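# Hand a hanger from the left gripper to the right

## Task

The left gripper starts out holding a hanger. Move that hanger into the right gripper so that only the right gripper, closed on it and holding it firmly, supports it in the air. At the end the hanger must be upright, above the table, away from the rail and touching nothing else. The second hanger must still hang on the rail, the rack must stand upright, and neither the second hanger nor the rack may be gripped. If the rack tips more than a little, the attempt fails immediately, and it also fails if the hanger is not held firmly.

## Robot and tools

Robot: two 6-joint arms, left_arm and right_arm, each ending in a two-finger parallel gripper. Their bases sit in the scene frame at left_arm (-0.047, +0.290, 0) m, quat_wxyz (+0.995, 0, 0, +0.099), and right_arm (+0.014, -0.334, 0) m, quat_wxyz (+0.999, 0, 0, -0.052). In the scene frame the origin lies on the tabletop midway between the arms, +z points up, +x points out over the table, and left_arm is on the +y side. The arm names do not refer to sides of any image. The gripper's fingers point along its own +z and close along its own y. The reported end-effector point lies between the pads, about 1 cm behind the fingertips.

Joint order, used in every command row and every per-joint list in a result: shoulder (joint2), elbow (joint3), waist (joint1), wrist pitch (joint4), wrist yaw (joint5), wrist roll (joint6). Stated ranges in rad: waist -2.618 to 3.054, shoulder 0.000 to 3.142, elbow 0.000 to 3.142, wrist pitch -1.571 to 1.571, wrist yaw -1.571 to 1.571, wrist roll -2.094 to 2.094. A joint's true end can differ from these by up to 0.036 rad either way.

A command row is one flat list of 14 numbers, each in [-1, 1], covering both arms even when only one of them moves. The first 7 belong to left_arm: six joint offsets in the order above, then its grip. The last 7 are the same for right_arm. The joint numbers are scaled offsets, not poses. 1.0 equals 1.202 rad for the waist, 1.258 for the shoulder, 1.238 for the elbow, 2.073 for wrist pitch, and 2.022 for wrist yaw and for wrist roll. The grip number is absolute: +1 means fully open and -1 means closed.

execute_actions(actions): takes a list of actions, and each action is a table of up to 15 rows. Each row is applied for one 1/30 s control step. If a table is shorter than 15 rows, its last row is held for the remaining steps. Joint offsets are measured from the angles at the start of that action, not from the row before. For the first action of a call, they are measured from the latest reported angles. An empty list only returns the current state and images. If any action would push a joint more than 0.036 rad past its range end, that action is rejected for both arms. If the first action fails this check, or any action is malformed, the whole call is rejected and nothing moves.

move(target, speed, blocking): target is one 14-number row laid out as above. Its joint offsets count from the Joint positions in the latest result that shows them, and the grip numbers are absolute and are sent at the start. All joints of both arms move in step, so the paths finish together and the hand usually travels along a curve. Paths last 0.5 to 10 s. speed (0.01 to 2 rad/s, default 0.5) limits the joint with the farthest to go. The move does not avoid obstacles or the other arm, and a fast move strikes harder. With blocking=false the call returns after 0.5 s. Until a result shows the move has ended, use wait(0) or stop, because other motion commands are refused. The result adds a move: line giving how the move ended (done, off_target, moving, held, fault), limits=held or none, and the joint on each arm that is farthest from its target.

wait(seconds): 0 to 10 s. The arms hold their last command, and a running move continues. stop: brakes a running move, and the arm needs some room to slow down. zoom_image(camera, region): camera is one of cam_high, cam_low, cam_left_wrist or cam_right_wrist (all 504x504). region is [x0, y0, x1, y1] in pixels measured from the top-left corner, at most 504 by 504. read_manual(section): returns licence text only. finished_scene(scene): ends the scene, cannot be undone, and reports whether the task succeeded.

Reading results: each arm's line gives end_effector_position in metres and end_effector_quat_wxyz in the shared frame. These values can be off, more so at long reach. Joint positions are in rad, with the gripper opening in metres as the last entry: 0.093 is fully open and 0.000 is closed. On a rigid object the opening may settle up to about 12 mm below the object's width. Joint velocities and torques follow. grip_measured uses the grip scale: the pads meet near -0.94, and each mm of object width adds about 0.0208. Each gripper carries its own fixed offset of up to about 0.02. Joint targets shows where the joints are being driven right now. "joint sent to its limit" means a joint was clipped at its end. "joint command not followed" means a clearance check altered some targets. MOTOR HOT appears from 75 °C. Over-temperature faults occur at 90 °C and 100 °C, and at 100 °C the arm goes limp and falls.

Motion limits: on each step, a joint's target can lead its measured angle by at most 0.202 (waist), 0.258 (shoulder), 0.238 (elbow), 0.573 (wrist pitch) or 0.522 (yaw, roll) rad. Targets that would move the hand more than 70 mm from where it is get scaled back. Large offsets therefore take several actions. Friction can leave a joint up to about 0.031 rad short of its target, and very small commands may do nothing.

Gripping: the pads stop when they meet an object while the motor keeps moving, and a lower number squeezes harder, up to about 50–62 N per pad. Keep sending the same closing number for as long as you want to hold.

Avoid: tipping or pressing on the rack, pulling the second hanger off the rail, dropping the hanger, knocking anything off the table, clashing the two arms, and hard or fast impacts. Loose objects may occasionally get a brief push.

Each tool is called after ">>>" as name(argument=value, ...) on one line, values as JSON.

## Session

>>> execute_actions(actions=[])

Scene clock: 0.00 s.
left_arm: end_effector_position=(+0.2653, -0.0280, +0.4140) grip_measured=-0.801 end_effector_quat_wxyz=(+0.586, +0.069, +0.805, -0.055) | right_arm: end_effector_position=(+0.3856, -0.3657, +0.3970) grip_measured=+0.996 end_effector_quat_wxyz=(+0.703, +0.031, +0.710, -0.026)
Joint names: [shoulder, elbow, waist, wrist pitch, wrist yaw, wrist roll]
Joint positions: left_arm=[ 1.655  1.924 -1.279 -0.748 -0.843 -0.378  0.007] | right_arm=[ 1.034  1.03   0.016 -0.005 -0.008  0.007  0.093]
Joint velocities: left_arm=[-0.007  0.012  0.007 -0.007 -0.022 -0.066  0.001] | right_arm=[-0.007  0.002  0.002  0.037  0.095 -0.066  0.001]
Joint torques (N m, as the arm reports them, + toward a larger angle): no reading
Motor temperatures (°C, as the motors report them): left_arm=[29 25 28 29 29 28] | right_arm=[28 25 28 29 28 28]
Joint targets: left_arm=[1.654 1.924 -1.279 -0.741 -0.844 -0.378] | right_arm=[1.034 1.030 0.016 -0.005 -0.008 0.007]

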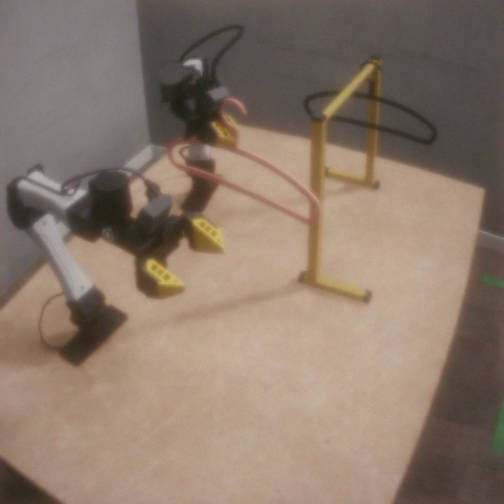

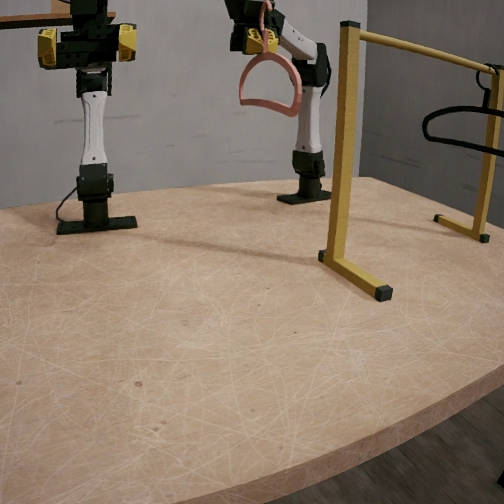

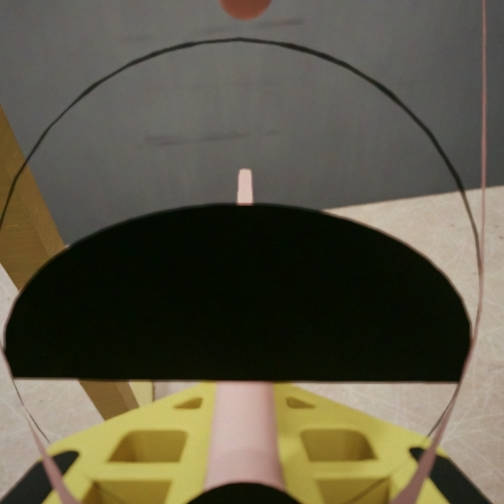

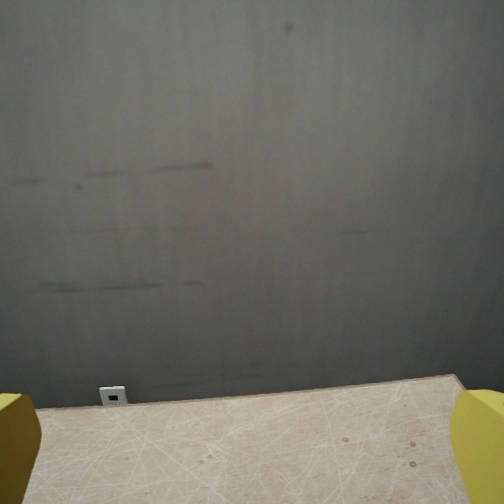

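>>> zoom_image(camera="cam_high", region=[140, 40, 340, 240])

>>> zoom_image(camera="cam_low", region=[200, 0, 340, 140])

Region (140, 40, 340, 240) of cam_high's 504x504 image, scaled by 2.520, with more detail than that image has.

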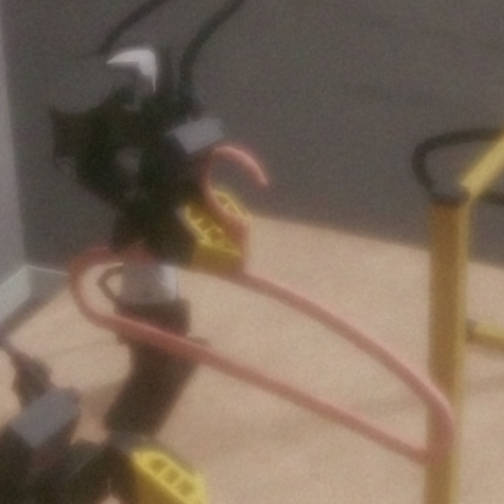

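Region (200, 0, 340, 140) of cam_low's 504x504 image, scaled by 3.600, with more detail than that image has.

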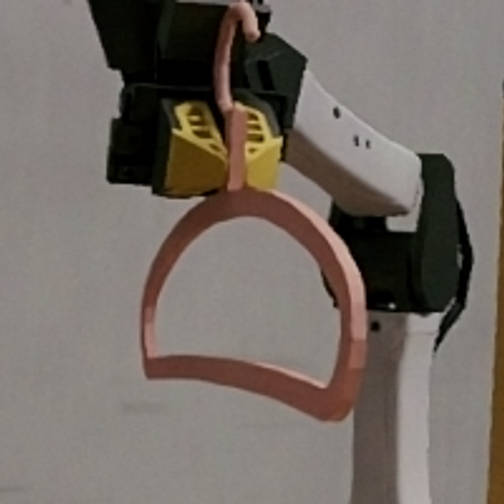

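>>> move(target=[-0.282,-0.589,0.467,0.135,0.898,0.429,-0.88,0.166,0.430,0.509,-0.610,-0.386,-0.390,1], speed=0.7)

Scene clock: 24.17 s.
left_arm: end_effector_position=(+0.1816, -0.0031, +0.3004) grip_measured=-0.868 end_effector_quat_wxyz=(+0.397, +0.567, +0.588, -0.419) | right_arm: end_effector_position=(+0.1793, -0.1044, +0.3381) grip_measured=+0.996 end_effector_quat_wxyz=(-0.328, +0.623, -0.633, -0.322)
Joint names: [shoulder, elbow, waist, wrist pitch, wrist yaw, wrist roll]
Joint positions: left_arm=[ 1.324  1.203 -0.727 -0.499  0.958  0.483  0.004] | right_arm=[ 1.223  1.541  0.621 -1.265 -0.78  -0.774  0.093]
Joint velocities: left_arm=[ 0.012  0.007 -0.002  0.022  0.037 -0.022  0.   ] | right_arm=[-0.002  0.012 -0.002 -0.066 -0.007 -0.095  0.001]
Joint torques (N m, as the arm reports them, + toward a larger angle): left_arm=[-7.39  7.15  0.59  2.14  0.47  0.16] | right_arm=[-1.67  9.83  0.81  1.63 -0.38 -0.11]
Motor temperatures (°C, as the motors report them): left_arm=[33 28 28 34 29 28] | right_arm=[28 29 28 35 28 28]
Joint targets: left_arm=[1.300 1.195 -0.718 -0.468 0.973 0.489] | right_arm=[1.243 1.562 0.628 -1.270 -0.788 -0.781]
move: off_target (left_arm, right_arm); limits=none; left_arm: farthest joint: the wrist pitch, 0.031 radians from its target (0.284 radians at the start); right_arm: farthest joint: the elbow, 0.022 radians from its target (0.533 radians at the start)

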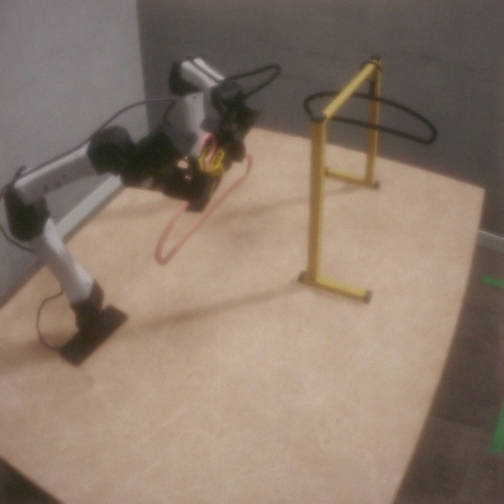

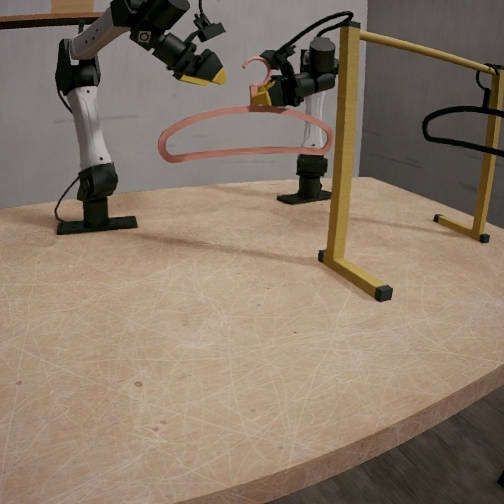

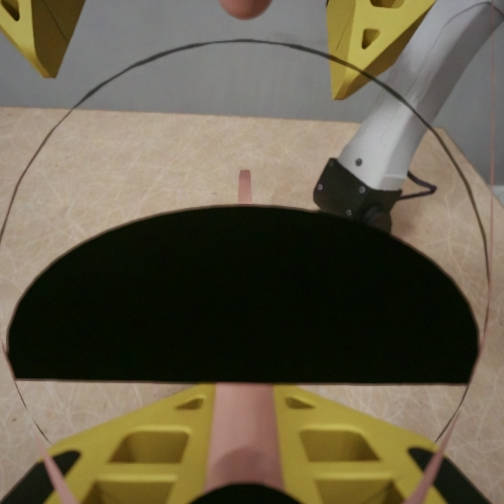

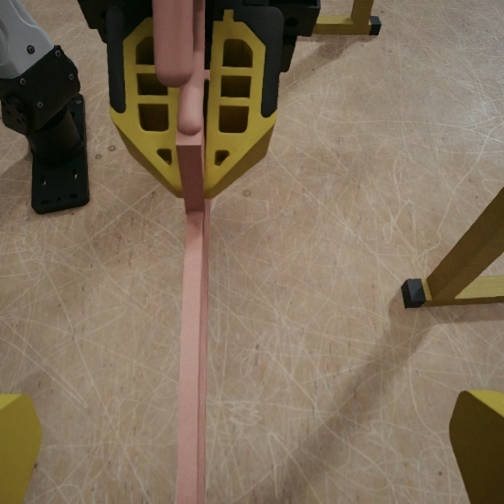

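>>> zoom_image(camera="cam_low", region=[140, 0, 340, 180])

Region (140, 0, 340, 180) of cam_low's 504x504 image, scaled by 2.520, with more detail than that image has; it fills the top 454 rows of this view, and the rest is white.

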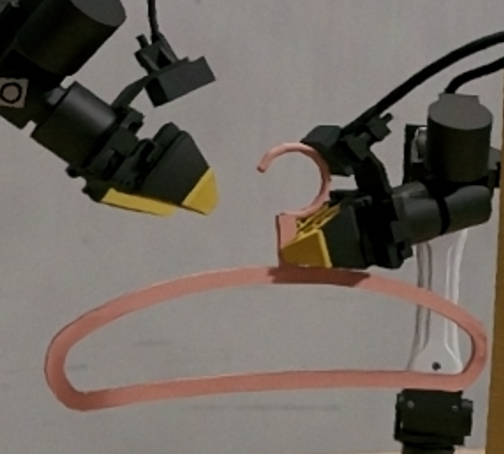

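>>> move(target=[0,0,0,0,0,0,-0.88,-0.105,-0.302,0.108,0.16,0.033,0.060,1], speed=0.35)

>>> zoom_image(camera="cam_low", region=[140, 0, 340, 180])

Scene clock: 30.57 s.
left_arm: end_effector_position=(+0.1814, -0.0026, +0.2992) grip_measured=-0.868 end_effector_quat_wxyz=(+0.394, +0.566, +0.590, -0.419) | right_arm: end_effector_position=(+0.1666, -0.0833, +0.2725) grip_measured=+0.996 end_effector_quat_wxyz=(-0.321, +0.627, -0.629, -0.327)
Joint names: [shoulder, elbow, waist, wrist pitch, wrist yaw, wrist roll]
Joint positions: left_arm=[ 1.324  1.203 -0.727 -0.506  0.955  0.483  0.004] | right_arm=[ 1.113  1.182  0.742 -0.946 -0.719 -0.66   0.093]
Joint velocities: left_arm=[-0.027 -0.007 -0.012  0.081  0.007 -0.051 -0.001] | right_arm=[-0.017 -0.012 -0.012 -0.081  0.037 -0.007 -0.001]
Joint torques (N m, as the arm reports them, + toward a larger angle): left_arm=[-5.32  7.73 -0.14  1.89  0.33  0.07] | right_arm=[-4.6   7.08  0.68  1.91 -0.18  0.01]
Motor temperatures (°C, as the motors report them): left_arm=[33 28 28 34 29 28] | right_arm=[28 29 29 34 28 28]
Joint targets: left_arm=[1.324 1.203 -0.727 -0.499 0.958 0.483] | right_arm=[1.091 1.167 0.750 -0.933 -0.713 -0.653]
move: off_target (right_arm); limits=none; left_arm: farthest joint: the wrist pitch, 0.007 radians from its target (0.000 radians at the start); right_arm: farthest joint: the shoulder, 0.023 radians from its target (0.132 radians at the start)

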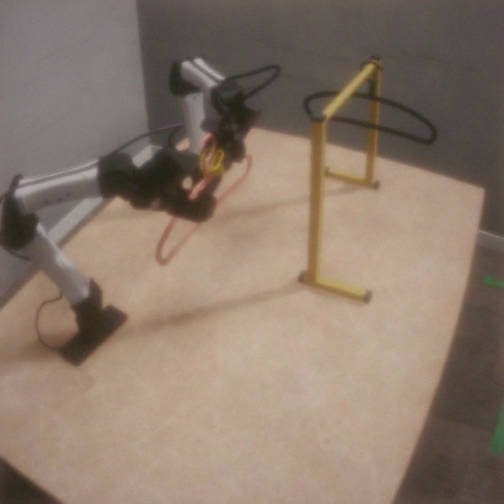

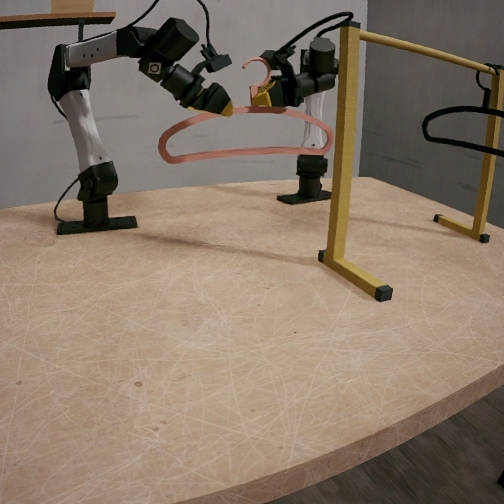

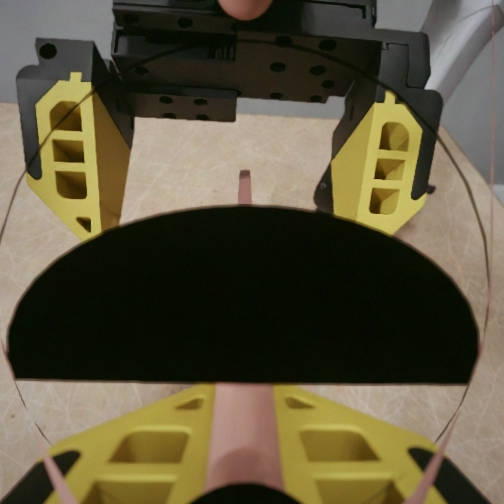

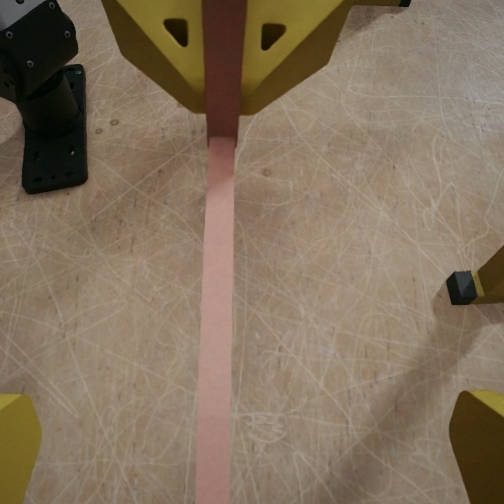

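Region (140, 0, 340, 180) of cam_low's 504x504 image, scaled by 2.520, with more detail than that image has; it fills the top 454 rows of this view, and the rest is white.

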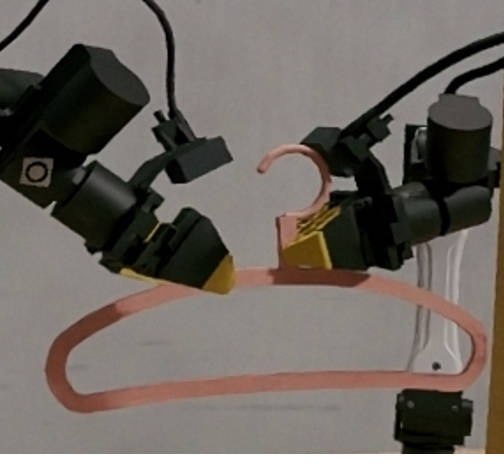

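>>> move(target=[0,0,0,0.003,0,0,-0.88,-0.045,-0.076,0.022,0.028,0,0,0.2], speed=0.15)

>>> zoom_image(camera="cam_low", region=[140, 0, 340, 180])

Scene clock: 34.17 s.
left_arm: end_effector_position=(+0.1814, -0.0023, +0.2983) grip_measured=-0.868 end_effector_quat_wxyz=(+0.393, +0.566, +0.592, -0.418) | right_arm: end_effector_position=(+0.1580, -0.0836, +0.2587) grip_measured=+0.202 end_effector_quat_wxyz=(-0.320, +0.633, -0.623, -0.330)
Joint names: [shoulder, elbow, waist, wrist pitch, wrist yaw, wrist roll]
Joint positions: left_arm=[ 1.324  1.203 -0.727 -0.511  0.952  0.483  0.004] | right_arm=[ 1.077  1.105  0.761 -0.902 -0.719 -0.66   0.055]
Joint velocities: left_arm=[-0.007 -0.002 -0.017  0.022 -0.095  0.022  0.001] | right_arm=[ 0.007 -0.017  0.002  0.007  0.007  0.007 -0.   ]
Joint torques (N m, as the arm reports them, + toward a larger angle): left_arm=[-5.3   7.75 -0.15  1.93  0.33  0.08] | right_arm=[-4.12  6.98  0.85  1.91 -0.22 -0.06]
Motor temperatures (°C, as the motors report them): left_arm=[33 29 28 34 29 28] | right_arm=[28 29 29 34 28 28]
Joint targets: left_arm=[1.324 1.203 -0.727 -0.500 0.955 0.483] | right_arm=[1.057 1.088 0.769 -0.889 -0.719 -0.660]
move: done; limits=none; left_arm: farthest joint: the wrist pitch, 0.011 radians from its target (0.006 radians at the start); right_arm: farthest joint: the shoulder, 0.020 radians from its target (0.057 radians at the start)

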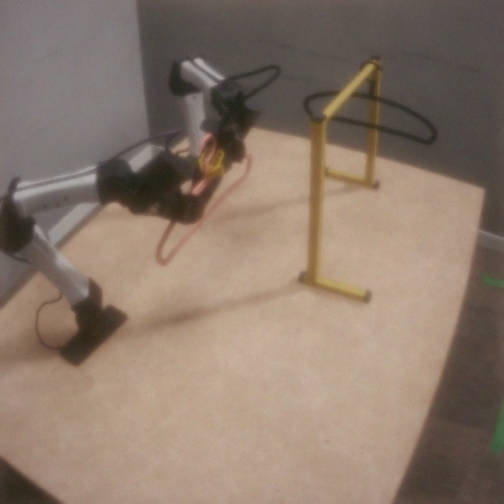

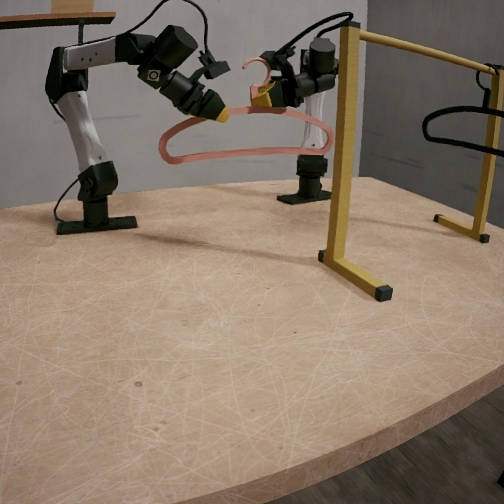

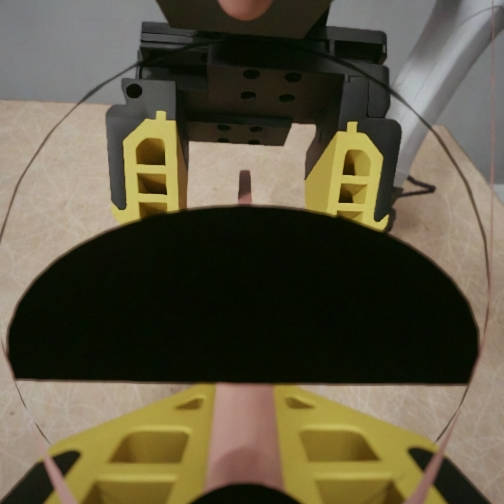

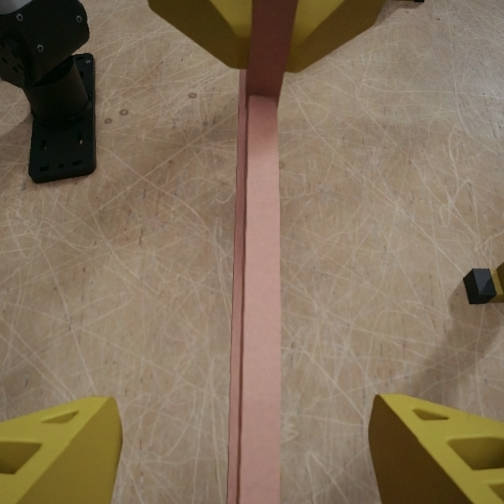

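Region (140, 0, 340, 180) of cam_low's 504x504 image, scaled by 2.520, with more detail than that image has; it fills the top 454 rows of this view, and the rest is white.

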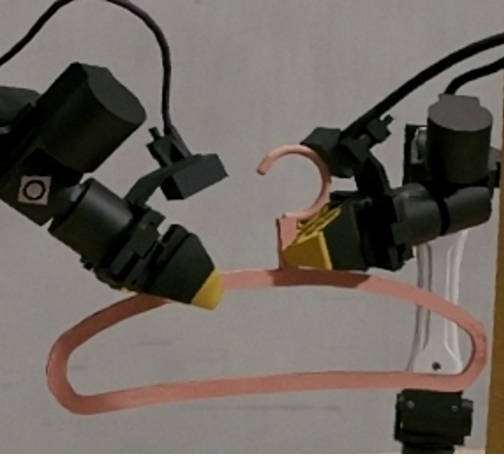

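Well centred; close.

>>> execute_actions(actions=[[[0,0,0,0.003,0,0,-0.88,0,0,0,0,0,0,-0.6]],[[0,0,0,0,0,0,-0.88,0,0,0,0,0,0,-1]],[[0,0,0,0,0,0,-0.88,0,0,0,0,0,0,-1]]])

>>> zoom_image(camera="cam_low", region=[140, 0, 340, 180])

Scene clock: 36.63 s.
left_arm: end_effector_position=(+0.1805, -0.0024, +0.2974) grip_measured=-0.868 end_effector_quat_wxyz=(+0.394, +0.571, +0.588, -0.415) | right_arm: end_effector_position=(+0.1597, -0.0839, +0.2586) grip_measured=-0.973 end_effector_quat_wxyz=(-0.317, +0.623, -0.634, -0.332)
Joint names: [shoulder, elbow, waist, wrist pitch, wrist yaw, wrist roll]
Joint positions: left_arm=[ 1.324  1.203 -0.729 -0.517  0.951  0.503  0.004] | right_arm=[ 1.077  1.105  0.759 -0.898 -0.712 -0.629  0.   ]
Joint velocities: left_arm=[ 0.002 -0.022  0.002 -0.022 -0.037  0.037 -0.001] | right_arm=[ 0.007 -0.017  0.012  0.022 -0.066  0.037  0.   ]
Joint torques (N m, as the arm reports them, + toward a larger angle): left_arm=[-5.3   7.75 -0.15  1.81  0.3   0.01] | right_arm=[-2.72  8.71  0.27  1.79 -0.21 -0.16]
Motor temperatures (°C, as the motors report them): left_arm=[33 29 28 34 29 28] | right_arm=[28 29 29 34 28 28]
Joint targets: left_arm=[1.324 1.203 -0.729 -0.517 0.952 0.496] | right_arm=[1.077 1.105 0.759 -0.898 -0.712 -0.638]

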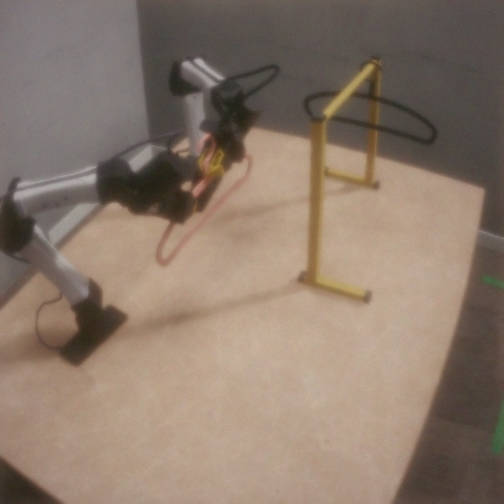

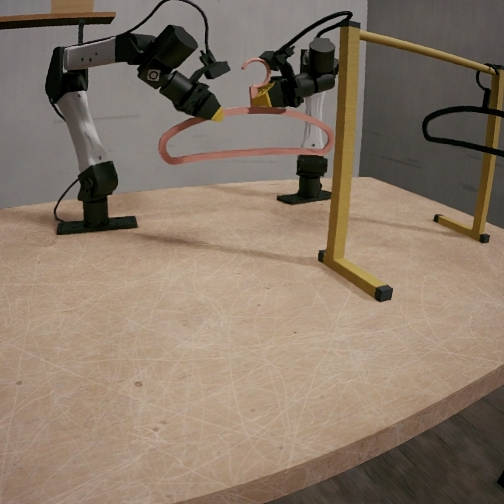

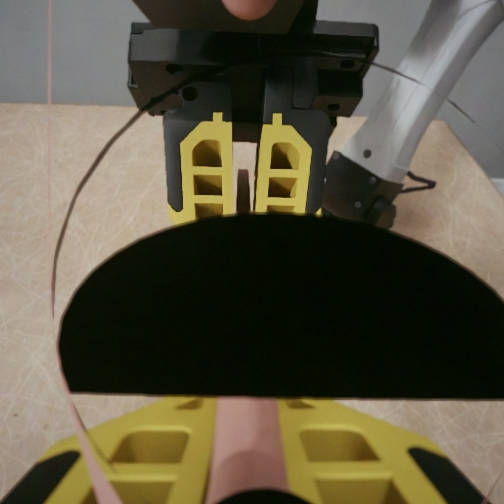

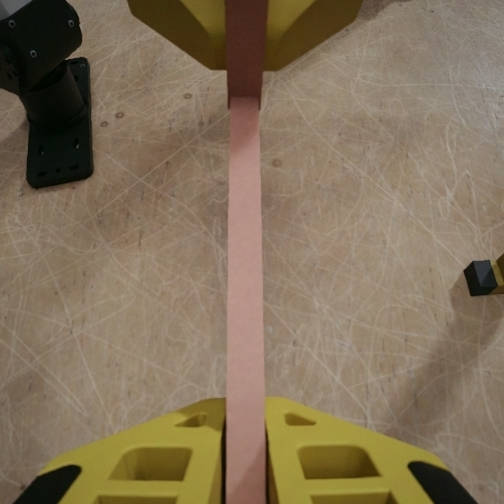

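Region (140, 0, 340, 180) of cam_low's 504x504 image, scaled by 2.520, with more detail than that image has; it fills the top 454 rows of this view, and the rest is white.

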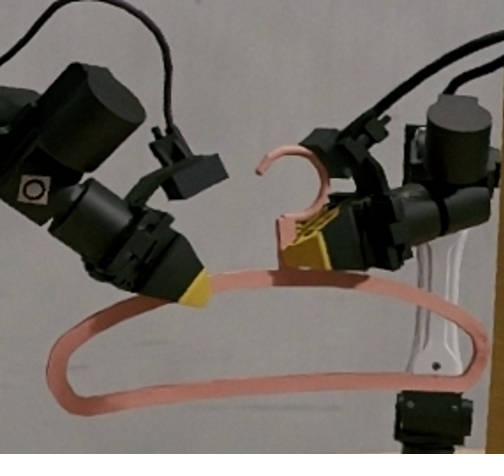

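>>> execute_actions(actions=[[[0,0,0,0,0,0,0.9,0,0,0,0,0,0,-1]],[[0,0,0,0,0,0,0.9,0,0,0,0,0,0,-1]]])

>>> move(target=[-0.21,0,0.175,-0.06,0,0,0.9,0,0,0,0,0,0,-1], speed=0.3)

Scene clock: 41.43 s.
left_arm: end_effector_position=(+0.1806, -0.0023, +0.2974) grip_measured=+0.898 end_effector_quat_wxyz=(+0.394, +0.572, +0.588, -0.414) | right_arm: end_effector_position=(+0.1587, -0.0871, +0.2542) grip_measured=-0.973 end_effector_quat_wxyz=(-0.307, +0.622, -0.642, -0.326)
Joint names: [shoulder, elbow, waist, wrist pitch, wrist yaw, wrist roll]
Joint positions: left_arm=[ 1.324  1.203 -0.729 -0.517  0.951  0.503  0.088] | right_arm=[ 1.077  1.105  0.759 -0.922 -0.697 -0.629  0.   ]
Joint velocities: left_arm=[-0.002  0.012  0.002 -0.007 -0.051 -0.007 -0.001] | right_arm=[ 0.007 -0.007  0.002 -0.022  0.007 -0.037  0.   ]
Joint torques (N m, as the arm reports them, + toward a larger angle): left_arm=[-5.32  7.74 -0.14  1.81  0.29  0.08] | right_arm=[-2.65  8.81  0.18  1.91 -0.29 -0.05]
Motor temperatures (°C, as the motors report them): left_arm=[33 29 28 34 29 28] | right_arm=[28 30 29 34 28 28]
Joint targets: left_arm=[1.324 1.203 -0.729 -0.517 0.951 0.503] | right_arm=[1.077 1.105 0.759 -0.911 -0.704 -0.629]

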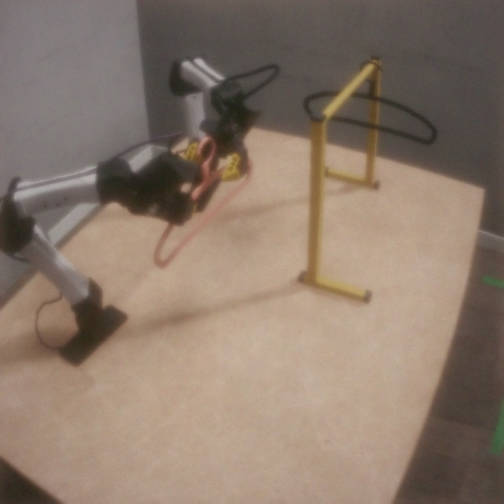

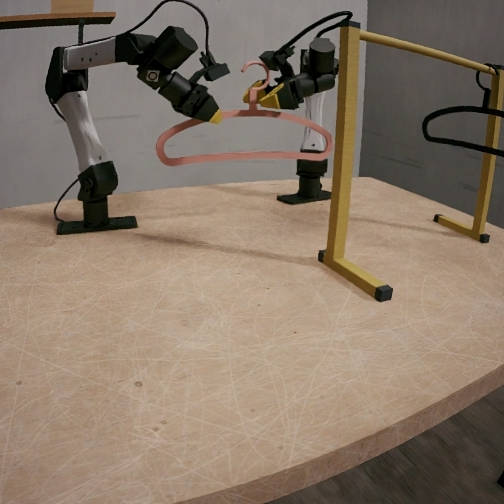

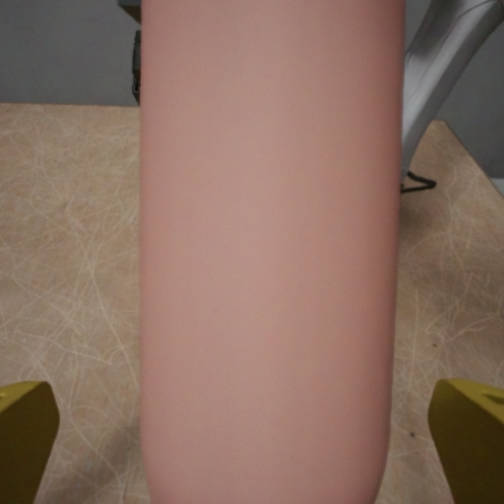

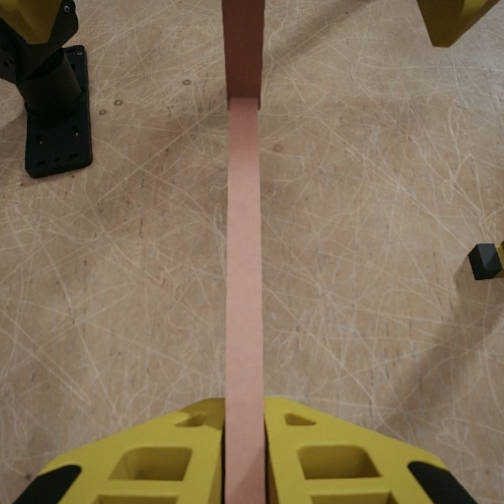

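Scene clock: 42.93 s.
left_arm: end_effector_position=(+0.1730, +0.0698, +0.3541) grip_measured=+0.898 end_effector_quat_wxyz=(+0.485, +0.523, +0.605, -0.354) | right_arm: end_effector_position=(+0.1582, -0.0888, +0.2521) grip_measured=-0.973 end_effector_quat_wxyz=(-0.302, +0.621, -0.647, -0.323)
Joint names: [shoulder, elbow, waist, wrist pitch, wrist yaw, wrist roll]
Joint positions: left_arm=[ 1.072  1.203 -0.528 -0.635  0.951  0.503  0.088] | right_arm=[ 1.077  1.105  0.759 -0.935 -0.689 -0.629  0.   ]
Joint velocities: left_arm=[ 0.007 -0.007  0.002  0.022 -0.037 -0.007  0.   ] | right_arm=[-0.017  0.022  0.022  0.066 -0.051 -0.007  0.   ]
Joint torques (N m, as the arm reports them, + toward a larger angle): left_arm=[-3.67  7.4   0.61  1.85  0.23  0.06] | right_arm=[-2.74  8.75  0.22  1.89 -0.33 -0.07]
Motor temperatures (°C, as the motors report them): left_arm=[33 30 28 34 29 28] | right_arm=[28 30 29 35 28 28]
Joint targets: left_arm=[1.059 1.203 -0.518 -0.641 0.951 0.503] | right_arm=[1.077 1.105 0.759 -0.923 -0.697 -0.629]
move: done; limits=none; left_arm: farthest joint: the shoulder, 0.012 radians from its target (0.264 radians at the start); right_arm: farthest joint: the wrist pitch, 0.013 radians from its target (0.000 radians at the start)

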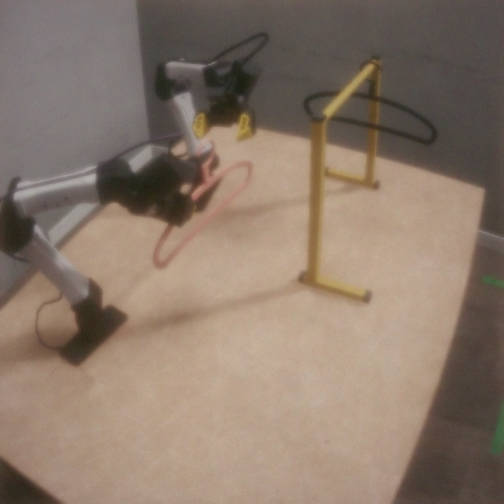

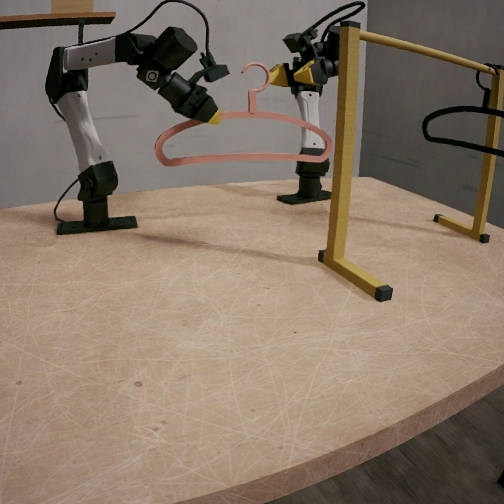

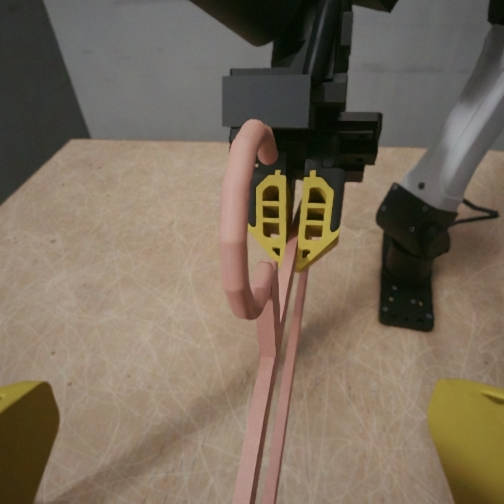

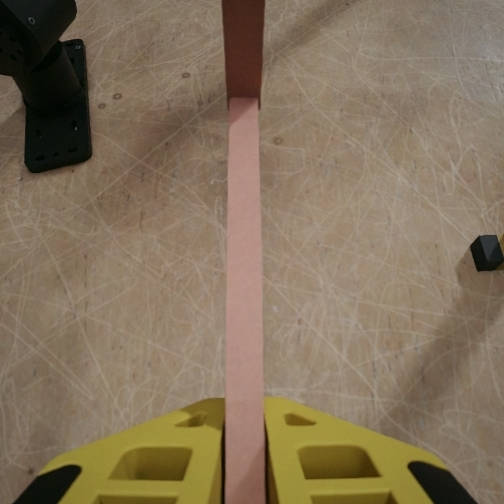

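>>> move(target=[-0.33,0,0.08,0,-0.1,0,0.9,0,0,0,0.026,-0.015,0,-1], speed=0.5)

Scene clock: 45.13 s.
left_arm: end_effector_position=(+0.1066, +0.1329, +0.4345) grip_measured=+0.898 end_effector_quat_wxyz=(+0.655, +0.482, +0.550, -0.190) | right_arm: end_effector_position=(+0.1600, -0.0859, +0.2559) grip_measured=-0.973 end_effector_quat_wxyz=(-0.313, +0.622, -0.639, -0.326)
Joint names: [shoulder, elbow, waist, wrist pitch, wrist yaw, wrist roll]
Joint positions: left_arm=[ 0.662  1.203 -0.442 -0.637  0.755  0.503  0.088] | right_arm=[ 1.077  1.105  0.759 -0.911 -0.698 -0.629  0.   ]
Joint velocities: left_arm=[-0.007  0.002 -0.002 -0.007  0.051 -0.051 -0.001] | right_arm=[ 0.012  0.007 -0.007 -0.022  0.051 -0.125  0.   ]
Joint torques (N m, as the arm reports them, + toward a larger angle): left_arm=[ 1.25  6.12  0.66  2.15 -0.07  0.05] | right_arm=[-2.66  8.75  0.29  2.11 -0.39 -0.06]
Motor temperatures (°C, as the motors report them): left_arm=[32 30 28 35 29 28] | right_arm=[28 30 29 35 28 28]
Joint targets: left_arm=[0.657 1.203 -0.432 -0.635 0.749 0.503] | right_arm=[1.077 1.105 0.759 -0.881 -0.720 -0.629]
move: off_target (right_arm); limits=none; left_arm: farthest joint: the waist, 0.010 radians from its target (0.096 radians at the start); right_arm: farthest joint: the wrist pitch, 0.029 radians from its target (0.054 radians at the start)

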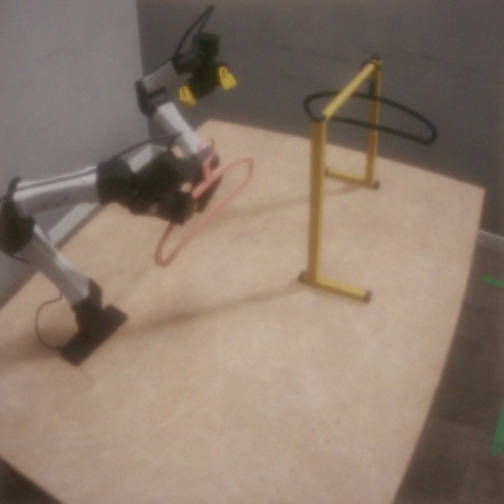

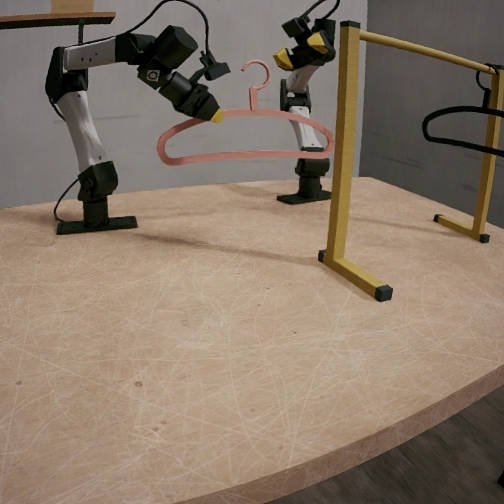

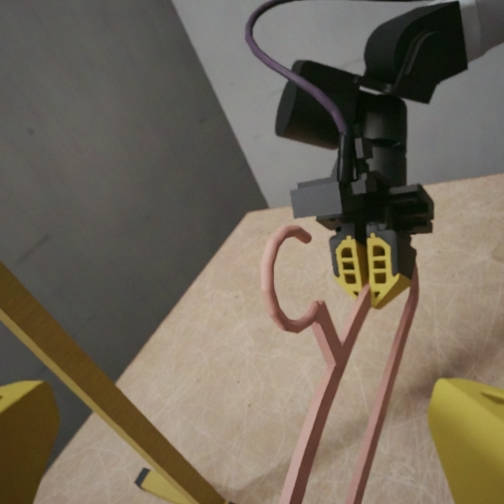

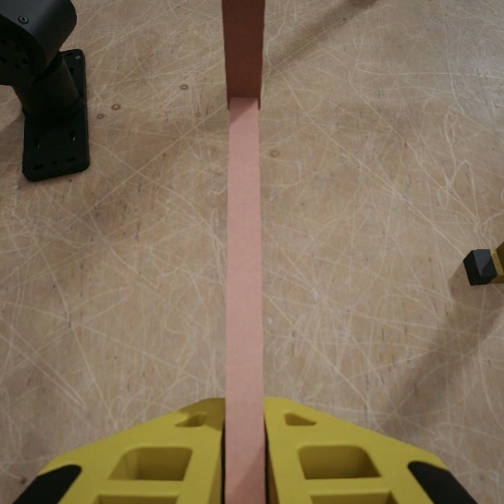

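>>> finished_scene(scene=1)

The scene is finished: the task was done.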